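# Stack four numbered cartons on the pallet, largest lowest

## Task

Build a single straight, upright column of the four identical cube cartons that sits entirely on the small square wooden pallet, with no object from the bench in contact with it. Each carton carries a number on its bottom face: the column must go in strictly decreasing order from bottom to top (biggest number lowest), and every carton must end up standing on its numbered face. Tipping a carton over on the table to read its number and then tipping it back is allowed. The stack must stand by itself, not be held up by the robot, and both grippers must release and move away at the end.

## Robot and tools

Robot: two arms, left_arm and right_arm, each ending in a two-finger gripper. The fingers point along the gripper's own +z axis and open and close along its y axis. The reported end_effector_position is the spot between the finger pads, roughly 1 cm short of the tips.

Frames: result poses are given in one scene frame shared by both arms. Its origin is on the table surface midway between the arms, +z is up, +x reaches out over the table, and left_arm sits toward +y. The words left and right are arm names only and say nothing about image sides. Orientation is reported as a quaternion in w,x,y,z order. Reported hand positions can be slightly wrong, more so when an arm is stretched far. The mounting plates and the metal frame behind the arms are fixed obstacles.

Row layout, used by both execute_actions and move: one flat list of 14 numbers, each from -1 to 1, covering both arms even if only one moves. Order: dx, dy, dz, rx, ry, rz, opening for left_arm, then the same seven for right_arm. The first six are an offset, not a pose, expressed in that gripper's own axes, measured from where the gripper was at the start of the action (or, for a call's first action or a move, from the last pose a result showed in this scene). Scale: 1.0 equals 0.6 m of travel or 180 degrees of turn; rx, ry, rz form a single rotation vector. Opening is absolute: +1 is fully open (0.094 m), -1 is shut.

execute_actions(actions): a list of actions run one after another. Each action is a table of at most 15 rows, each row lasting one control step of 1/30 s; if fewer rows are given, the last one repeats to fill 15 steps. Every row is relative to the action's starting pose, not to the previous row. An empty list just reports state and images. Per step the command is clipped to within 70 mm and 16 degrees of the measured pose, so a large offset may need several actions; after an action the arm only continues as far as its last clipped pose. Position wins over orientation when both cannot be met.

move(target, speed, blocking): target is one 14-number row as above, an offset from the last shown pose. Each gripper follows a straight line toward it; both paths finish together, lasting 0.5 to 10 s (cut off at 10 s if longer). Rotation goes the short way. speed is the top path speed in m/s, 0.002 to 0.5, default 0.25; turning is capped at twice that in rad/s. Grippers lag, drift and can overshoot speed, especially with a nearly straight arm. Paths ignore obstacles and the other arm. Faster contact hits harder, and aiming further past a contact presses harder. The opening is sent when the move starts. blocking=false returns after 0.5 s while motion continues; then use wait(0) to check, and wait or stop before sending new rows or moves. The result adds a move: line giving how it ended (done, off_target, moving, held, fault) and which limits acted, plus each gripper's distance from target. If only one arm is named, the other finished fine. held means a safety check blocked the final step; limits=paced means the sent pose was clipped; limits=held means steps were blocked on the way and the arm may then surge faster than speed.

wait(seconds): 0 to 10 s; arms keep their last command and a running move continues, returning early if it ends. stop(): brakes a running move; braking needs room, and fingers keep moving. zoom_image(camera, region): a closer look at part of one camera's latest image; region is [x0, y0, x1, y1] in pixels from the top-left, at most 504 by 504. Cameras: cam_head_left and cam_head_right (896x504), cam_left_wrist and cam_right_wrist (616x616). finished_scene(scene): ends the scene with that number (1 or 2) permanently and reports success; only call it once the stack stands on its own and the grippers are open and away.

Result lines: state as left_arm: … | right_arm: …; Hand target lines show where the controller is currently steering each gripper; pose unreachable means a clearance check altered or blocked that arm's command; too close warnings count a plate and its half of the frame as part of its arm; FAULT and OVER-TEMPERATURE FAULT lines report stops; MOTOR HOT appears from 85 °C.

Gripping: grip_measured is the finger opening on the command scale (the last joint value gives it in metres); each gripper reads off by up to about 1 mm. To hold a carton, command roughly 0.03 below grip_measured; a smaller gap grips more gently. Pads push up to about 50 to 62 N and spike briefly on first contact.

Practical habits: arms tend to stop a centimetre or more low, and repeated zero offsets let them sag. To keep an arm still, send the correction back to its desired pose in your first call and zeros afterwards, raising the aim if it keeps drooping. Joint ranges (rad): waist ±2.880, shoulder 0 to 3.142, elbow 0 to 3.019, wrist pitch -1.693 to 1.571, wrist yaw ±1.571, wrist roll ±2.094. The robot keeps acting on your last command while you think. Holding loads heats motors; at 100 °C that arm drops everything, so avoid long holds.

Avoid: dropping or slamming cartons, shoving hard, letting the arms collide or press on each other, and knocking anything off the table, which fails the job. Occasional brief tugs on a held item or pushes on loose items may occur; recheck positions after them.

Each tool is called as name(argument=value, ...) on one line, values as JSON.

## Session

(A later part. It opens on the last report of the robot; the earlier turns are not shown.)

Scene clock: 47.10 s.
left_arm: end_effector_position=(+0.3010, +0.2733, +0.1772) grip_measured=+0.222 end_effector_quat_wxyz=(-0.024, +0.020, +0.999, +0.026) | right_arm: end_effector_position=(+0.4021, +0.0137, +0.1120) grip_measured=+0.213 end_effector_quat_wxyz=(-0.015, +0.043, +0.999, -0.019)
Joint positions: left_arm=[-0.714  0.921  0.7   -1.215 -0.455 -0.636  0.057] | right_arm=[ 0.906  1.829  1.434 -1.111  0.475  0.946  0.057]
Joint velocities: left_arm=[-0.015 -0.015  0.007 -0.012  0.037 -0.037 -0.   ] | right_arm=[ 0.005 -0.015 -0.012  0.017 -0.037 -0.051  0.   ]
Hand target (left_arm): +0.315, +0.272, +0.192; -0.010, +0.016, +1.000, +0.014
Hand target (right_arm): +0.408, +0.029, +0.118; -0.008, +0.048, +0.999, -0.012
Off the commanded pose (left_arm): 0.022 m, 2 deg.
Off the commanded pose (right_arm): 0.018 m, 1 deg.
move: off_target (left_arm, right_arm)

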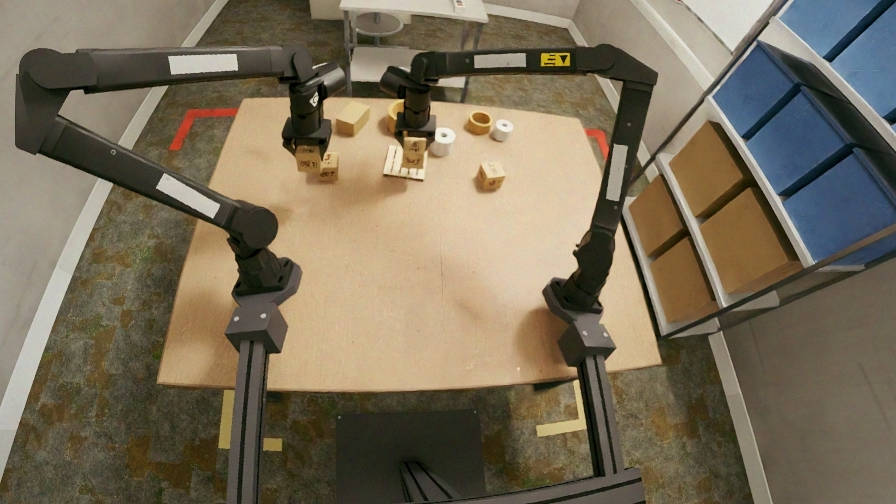

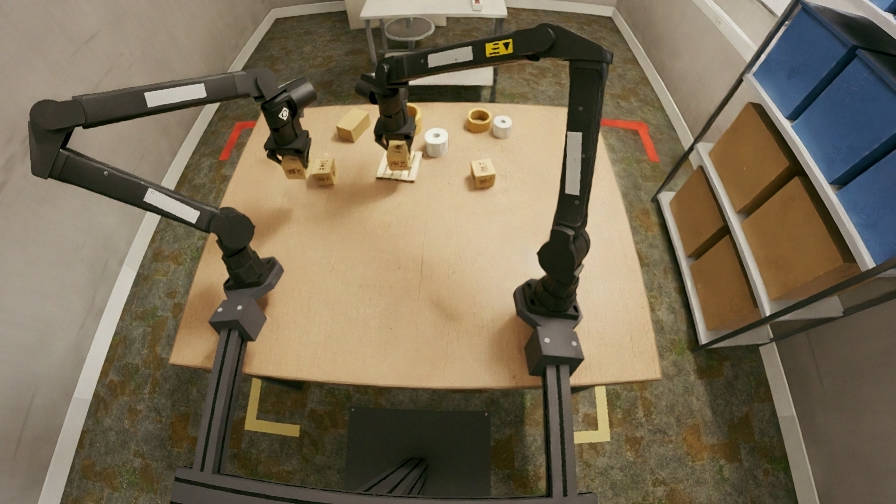

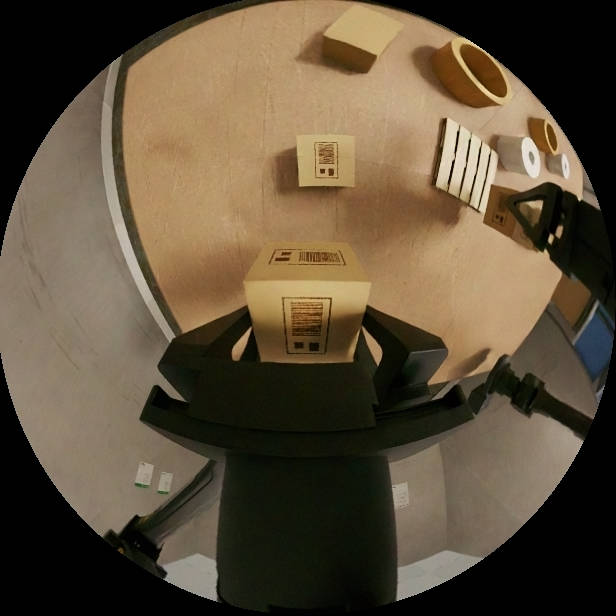

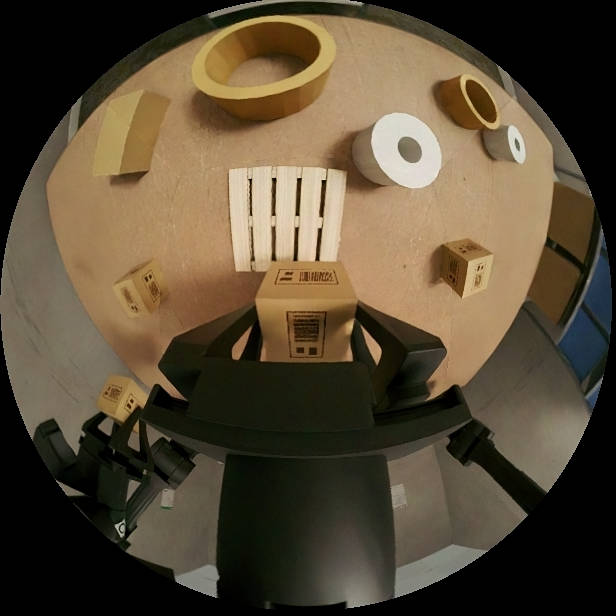

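move(target=[-0.1,0,-0.03,0.015,-0.015,0,0.18,-0.05,0.05,0.06,-0.01,-0.01,0.01,0.18], speed=0.1)

Scene clock: 48.67 s.
left_arm: end_effector_position=(+0.3450, +0.2745, +0.1846) grip_measured=+0.222 end_effector_quat_wxyz=(-0.013, +0.023, +1.000, +0.010) | right_arm: end_effector_position=(+0.4147, +0.0313, +0.0747) grip_measured=+0.213 end_effector_quat_wxyz=(-0.007, +0.053, +0.999, -0.013)
Joint positions: left_arm=[-0.622  0.964  0.788 -1.176 -0.425 -0.513  0.057] | right_arm=[ 0.88   1.91   1.464 -1.024  0.476  0.927  0.057]
Joint velocities: left_arm=[ 0.005 -0.005  0.012 -0.022 -0.051 -0.037  0.001] | right_arm=[-0.005 -0.005  0.017 -0.002  0.022  0.051 -0.001]
Hand target (left_arm): +0.361, +0.271, +0.193; -0.001, +0.019, +1.000, +0.002
Hand target (right_arm): +0.434, +0.039, +0.075; +0.002, +0.058, +0.998, -0.004
Off the commanded pose (left_arm): 0.019 m, 2 deg.
Off the commanded pose (right_arm): 0.020 m, 2 deg.
move: off_target (left_arm, right_arm)

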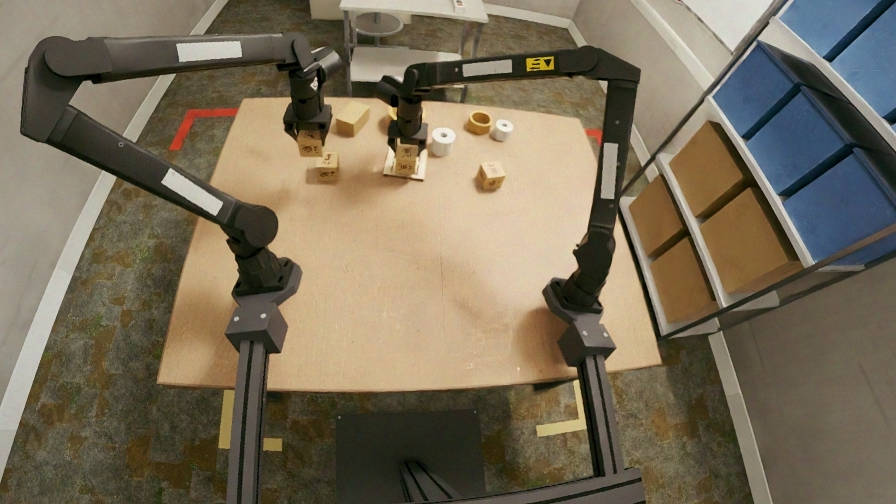

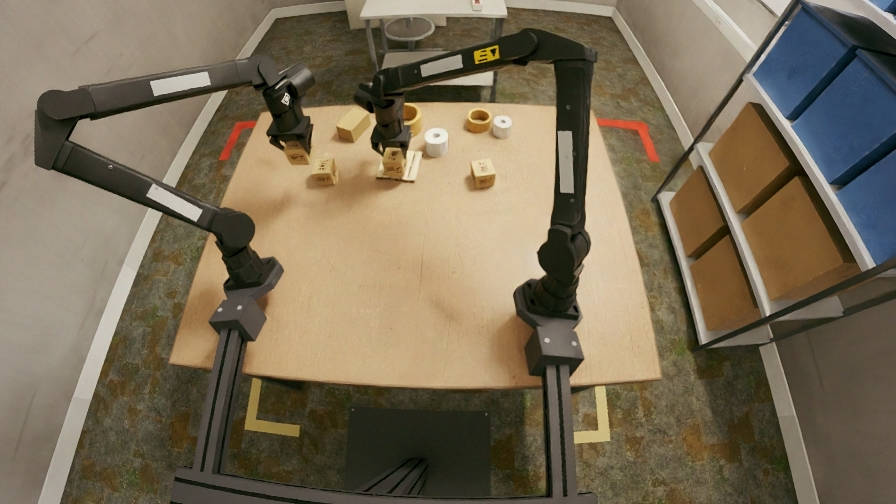

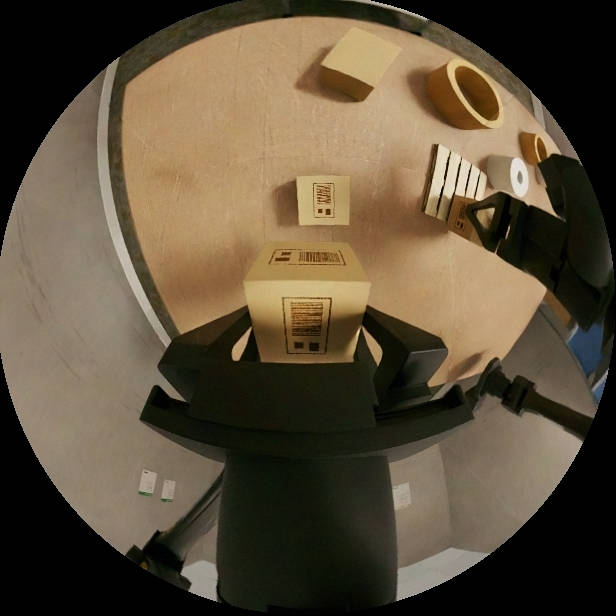

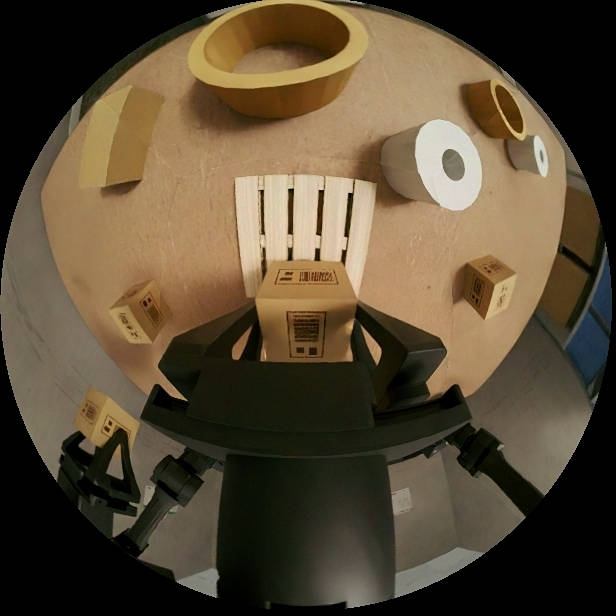

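Needs several cm forward.

move(target=[-0.08,0,-0.03,0,-0.01,0,0.18,-0.09,0.01,0,-0.008,-0.005,0,0.18], speed=0.1)

zoom_image(camera="cam_left_wrist", region=[380,120,580,320])

Scene clock: 50.03 s.
left_arm: end_effector_position=(+0.3793, +0.2725, +0.1939) grip_measured=+0.222 end_effector_quat_wxyz=(-0.004, +0.023, +1.000, +0.010) | right_arm: end_effector_position=(+0.4576, +0.0257, +0.0789) grip_measured=+0.213 end_effector_quat_wxyz=(+0.001, +0.055, +0.998, -0.001)
Joint positions: left_arm=[-0.589  1.017  0.874 -1.176 -0.427 -0.469  0.057] | right_arm=[ 0.829  1.922  1.544 -1.035  0.466  0.861  0.057]
Joint velocities: left_arm=[-0.015 -0.005  0.017  0.002  0.037 -0.095  0.   ] | right_arm=[ 0.005 -0.005  0.007 -0.007  0.037 -0.095 -0.   ]
Hand target (left_arm): +0.393, +0.272, +0.201; +0.003, +0.023, +1.000, +0.009
Hand target (right_arm): +0.469, +0.031, +0.075; +0.002, +0.053, +0.999, +0.001
Off the commanded pose (left_arm): 0.016 m, 1 deg.
Off the commanded pose (right_arm): 0.014 m, 0 deg.
move: off_target (left_arm, right_arm)

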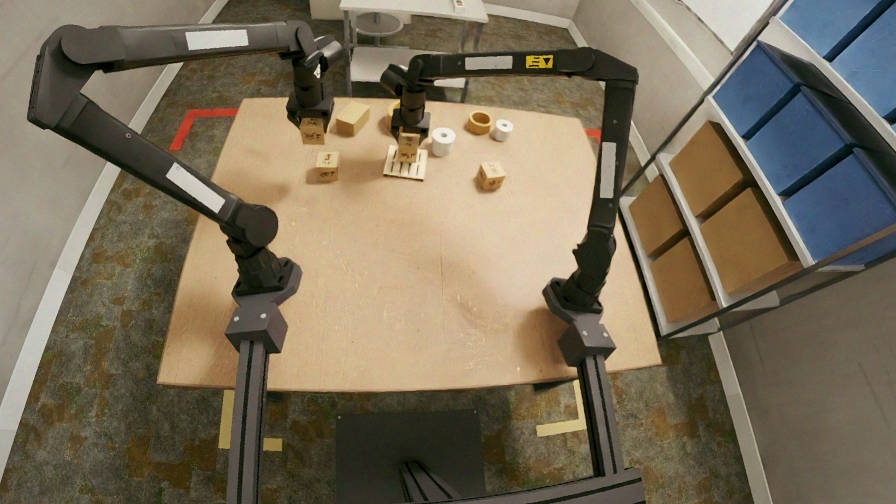

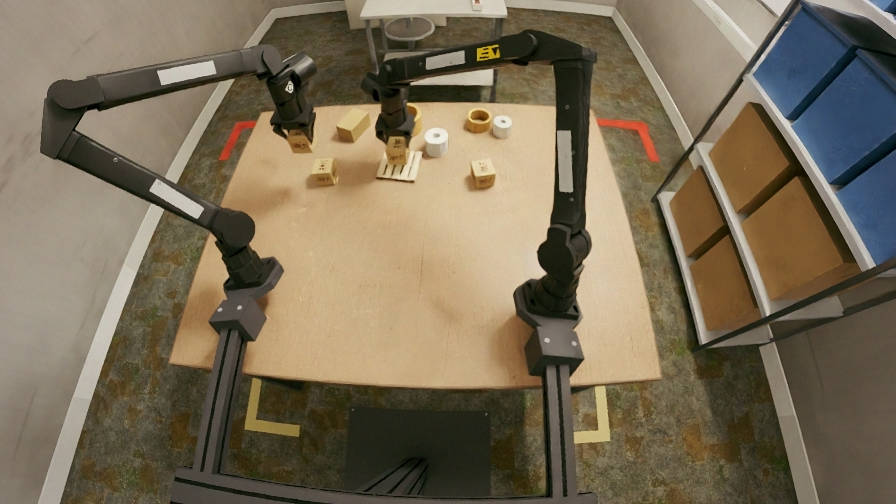

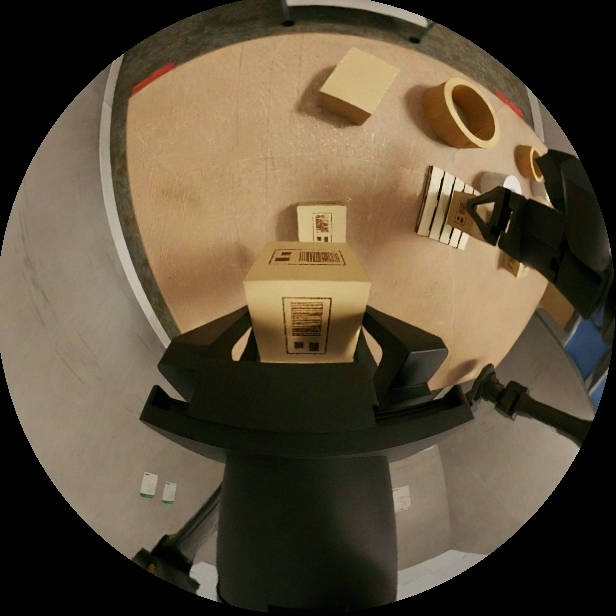

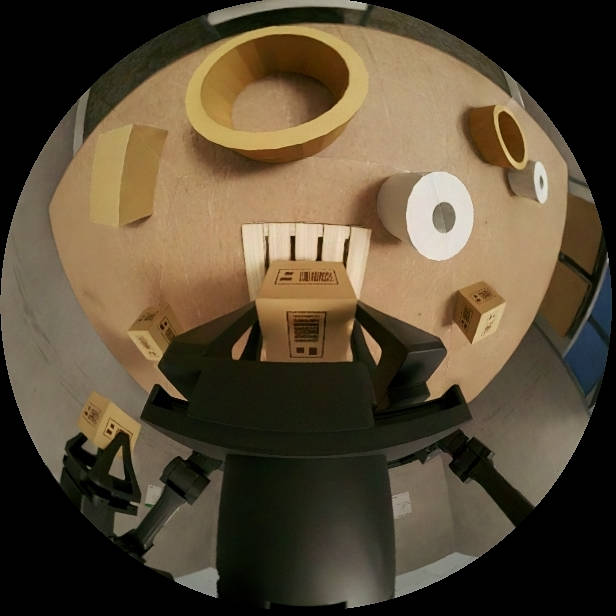

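Region (380, 120, 580, 320) of cam_left_wrist's 616x616 image, scaled by 2.520, with more detail than that image has.

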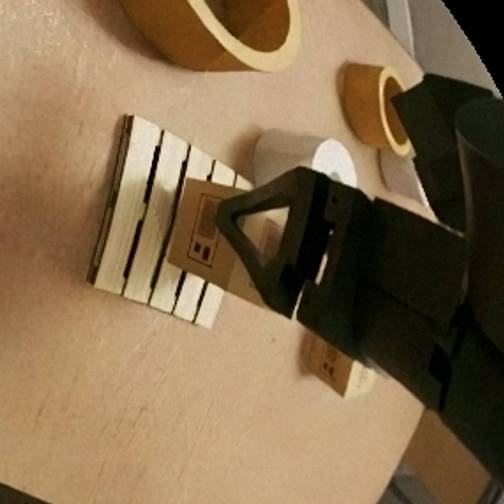

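Centred.

move(target=[0,0,-0.02,0,0,0,0.18,0.005,0,0.045,0,0,0,0.18], speed=0.03)

Scene clock: 51.30 s.
left_arm: end_effector_position=(+0.3721, +0.2740, +0.1945) grip_measured=+0.222 end_effector_quat_wxyz=(-0.015, +0.030, +0.999, +0.015) | right_arm: end_effector_position=(+0.4594, +0.0304, +0.0735) grip_measured=+0.213 end_effector_quat_wxyz=(+0.012, +0.062, +0.998, +0.011)
Joint positions: left_arm=[-0.596  1.017  0.873 -1.207 -0.427 -0.475  0.057] | right_arm=[ 0.828  1.922  1.526 -0.981  0.464  0.857  0.057]
Joint velocities: left_arm=[-0.015 -0.005  0.007 -0.002  0.022 -0.022 -0.001] | right_arm=[-0.005 -0.005  0.002 -0.002 -0.007 -0.11  -0.   ]
Hand target (left_arm): +0.379, +0.272, +0.206; -0.004, +0.023, +1.000, +0.010
Hand target (right_arm): +0.455, +0.026, +0.052; +0.001, +0.055, +0.998, -0.000
Off the commanded pose (left_arm): 0.014 m, 2 deg.
Off the commanded pose (right_arm): 0.023 m, 2 deg.
move: off_target (left_arm, right_arm)

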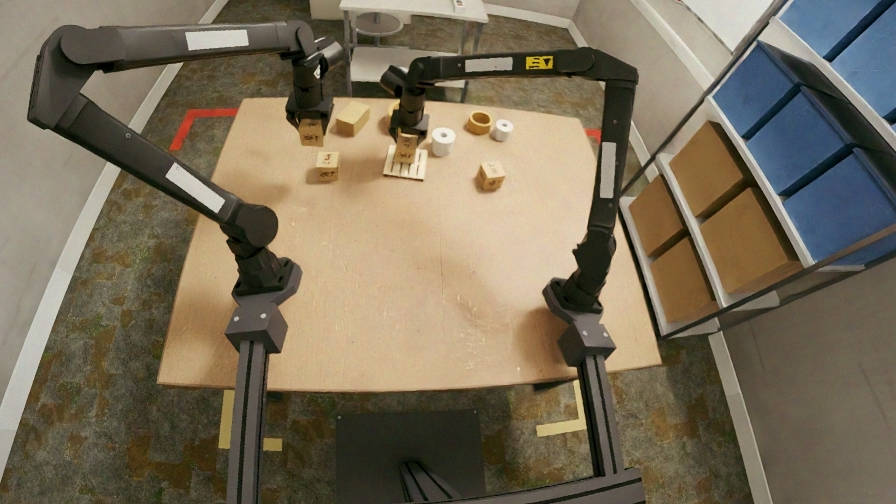

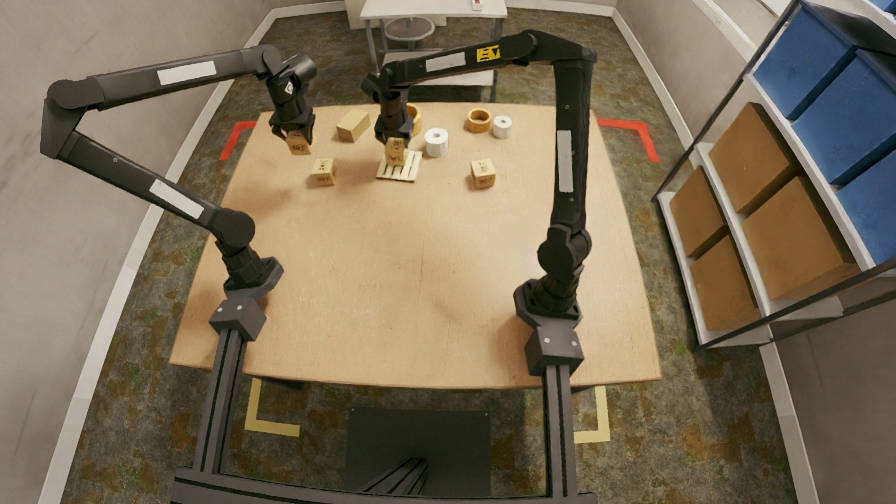

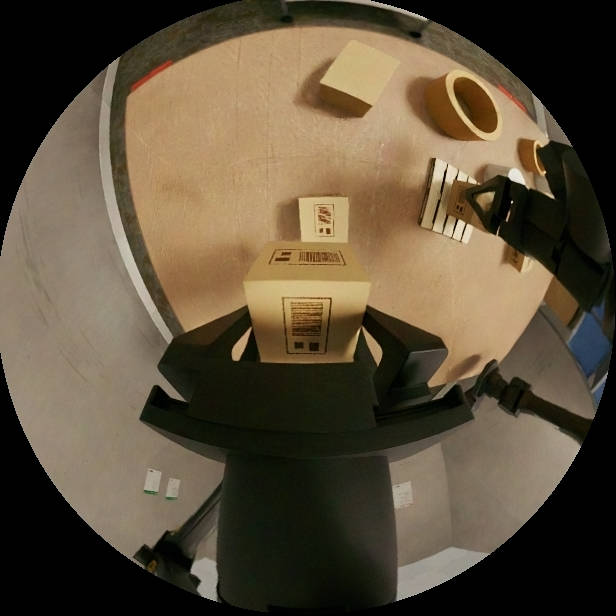

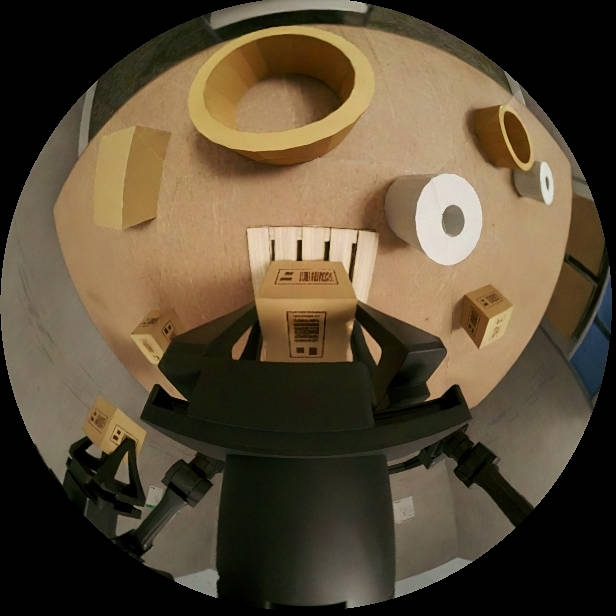

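Friction.

move(target=[-0.01,0,-0.02,0.01,-0.01,0,0.18,0.015,-0.008,0.055,0.007,0.008,0,0.18], speed=0.03)

Scene clock: 53.07 s.
left_arm: end_effector_position=(+0.3708, +0.2736, +0.1960) grip_measured=+0.222 end_effector_quat_wxyz=(-0.015, +0.031, +0.999, +0.010) | right_arm: end_effector_position=(+0.4558, +0.0315, +0.0611) grip_measured=+0.213 end_effector_quat_wxyz=(+0.008, +0.064, +0.998, +0.012)
Joint positions: left_arm=[-0.596  1.009  0.87  -1.207 -0.417 -0.47   0.057] | right_arm=[ 0.822  1.936  1.513 -0.955  0.457  0.857  0.057]
Joint velocities: left_arm=[-0.005  0.005  0.012 -0.012 -0.037 -0.037 -0.001] | right_arm=[-0.005 -0.005 -0.012  0.017 -0.037 -0.022 -0.002]
Hand target (left_arm): +0.378, +0.273, +0.206; -0.000, +0.030, +1.000, -0.001
Hand target (right_arm): +0.451, +0.027, +0.041; -0.002, +0.062, +0.998, +0.001
Off the commanded pose (left_arm): 0.013 m, 2 deg.
Off the commanded pose (right_arm): 0.022 m, 2 deg.
move: off_target (left_arm, right_arm)

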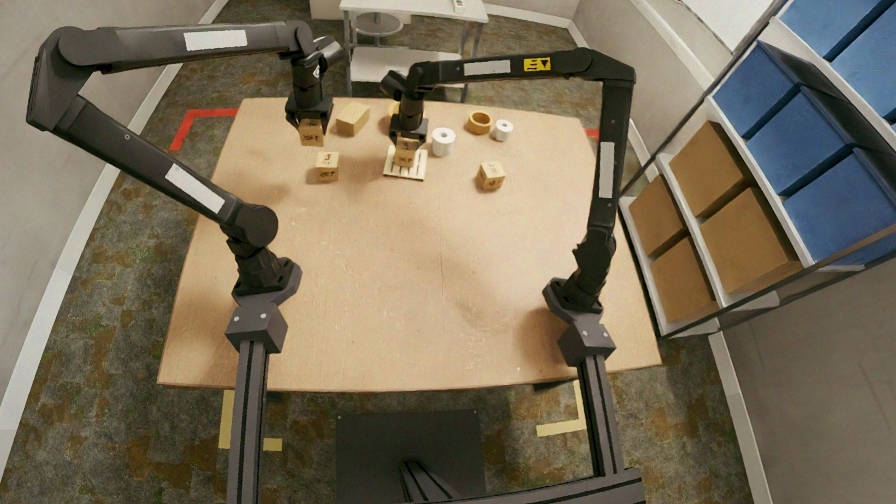

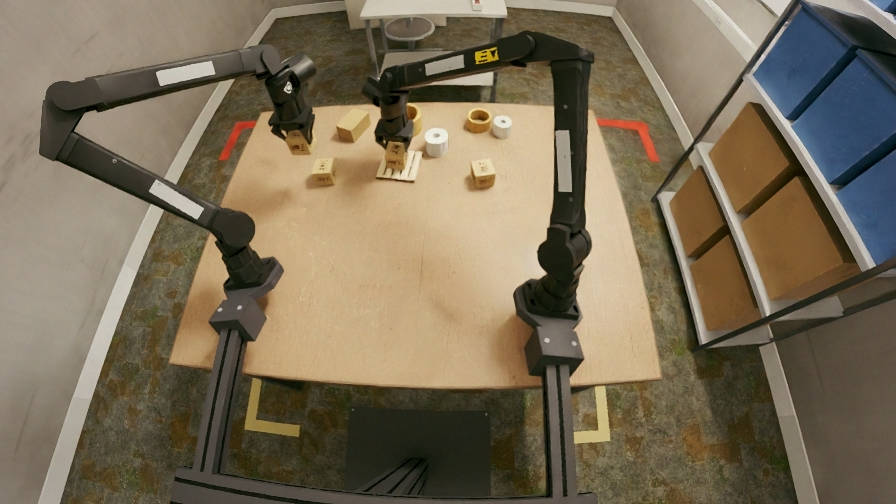

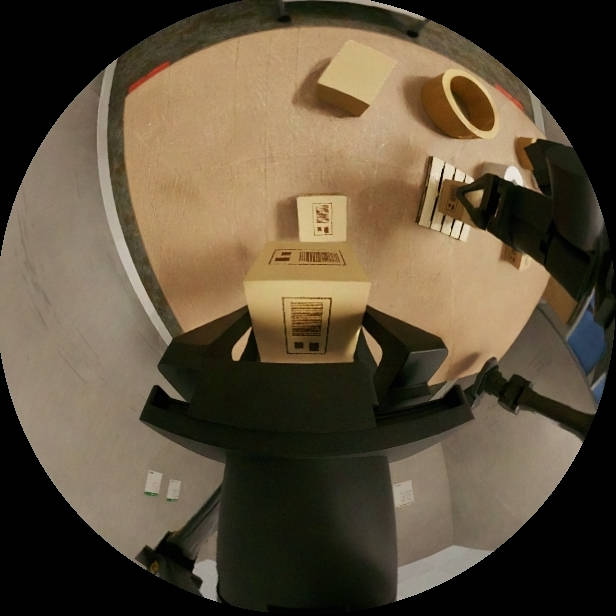

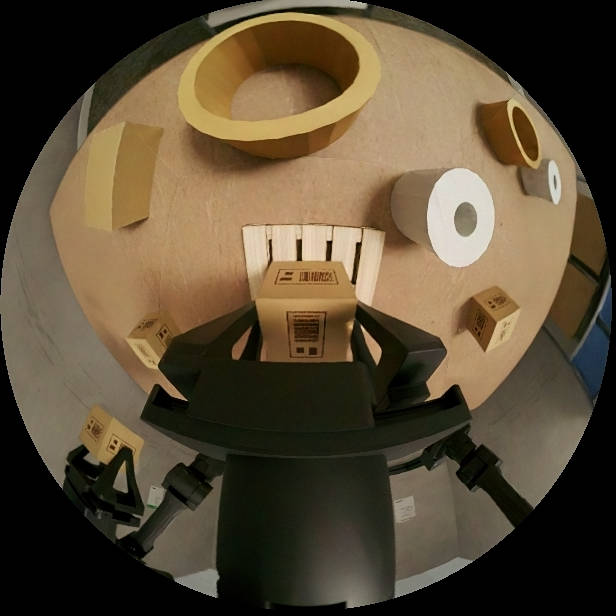

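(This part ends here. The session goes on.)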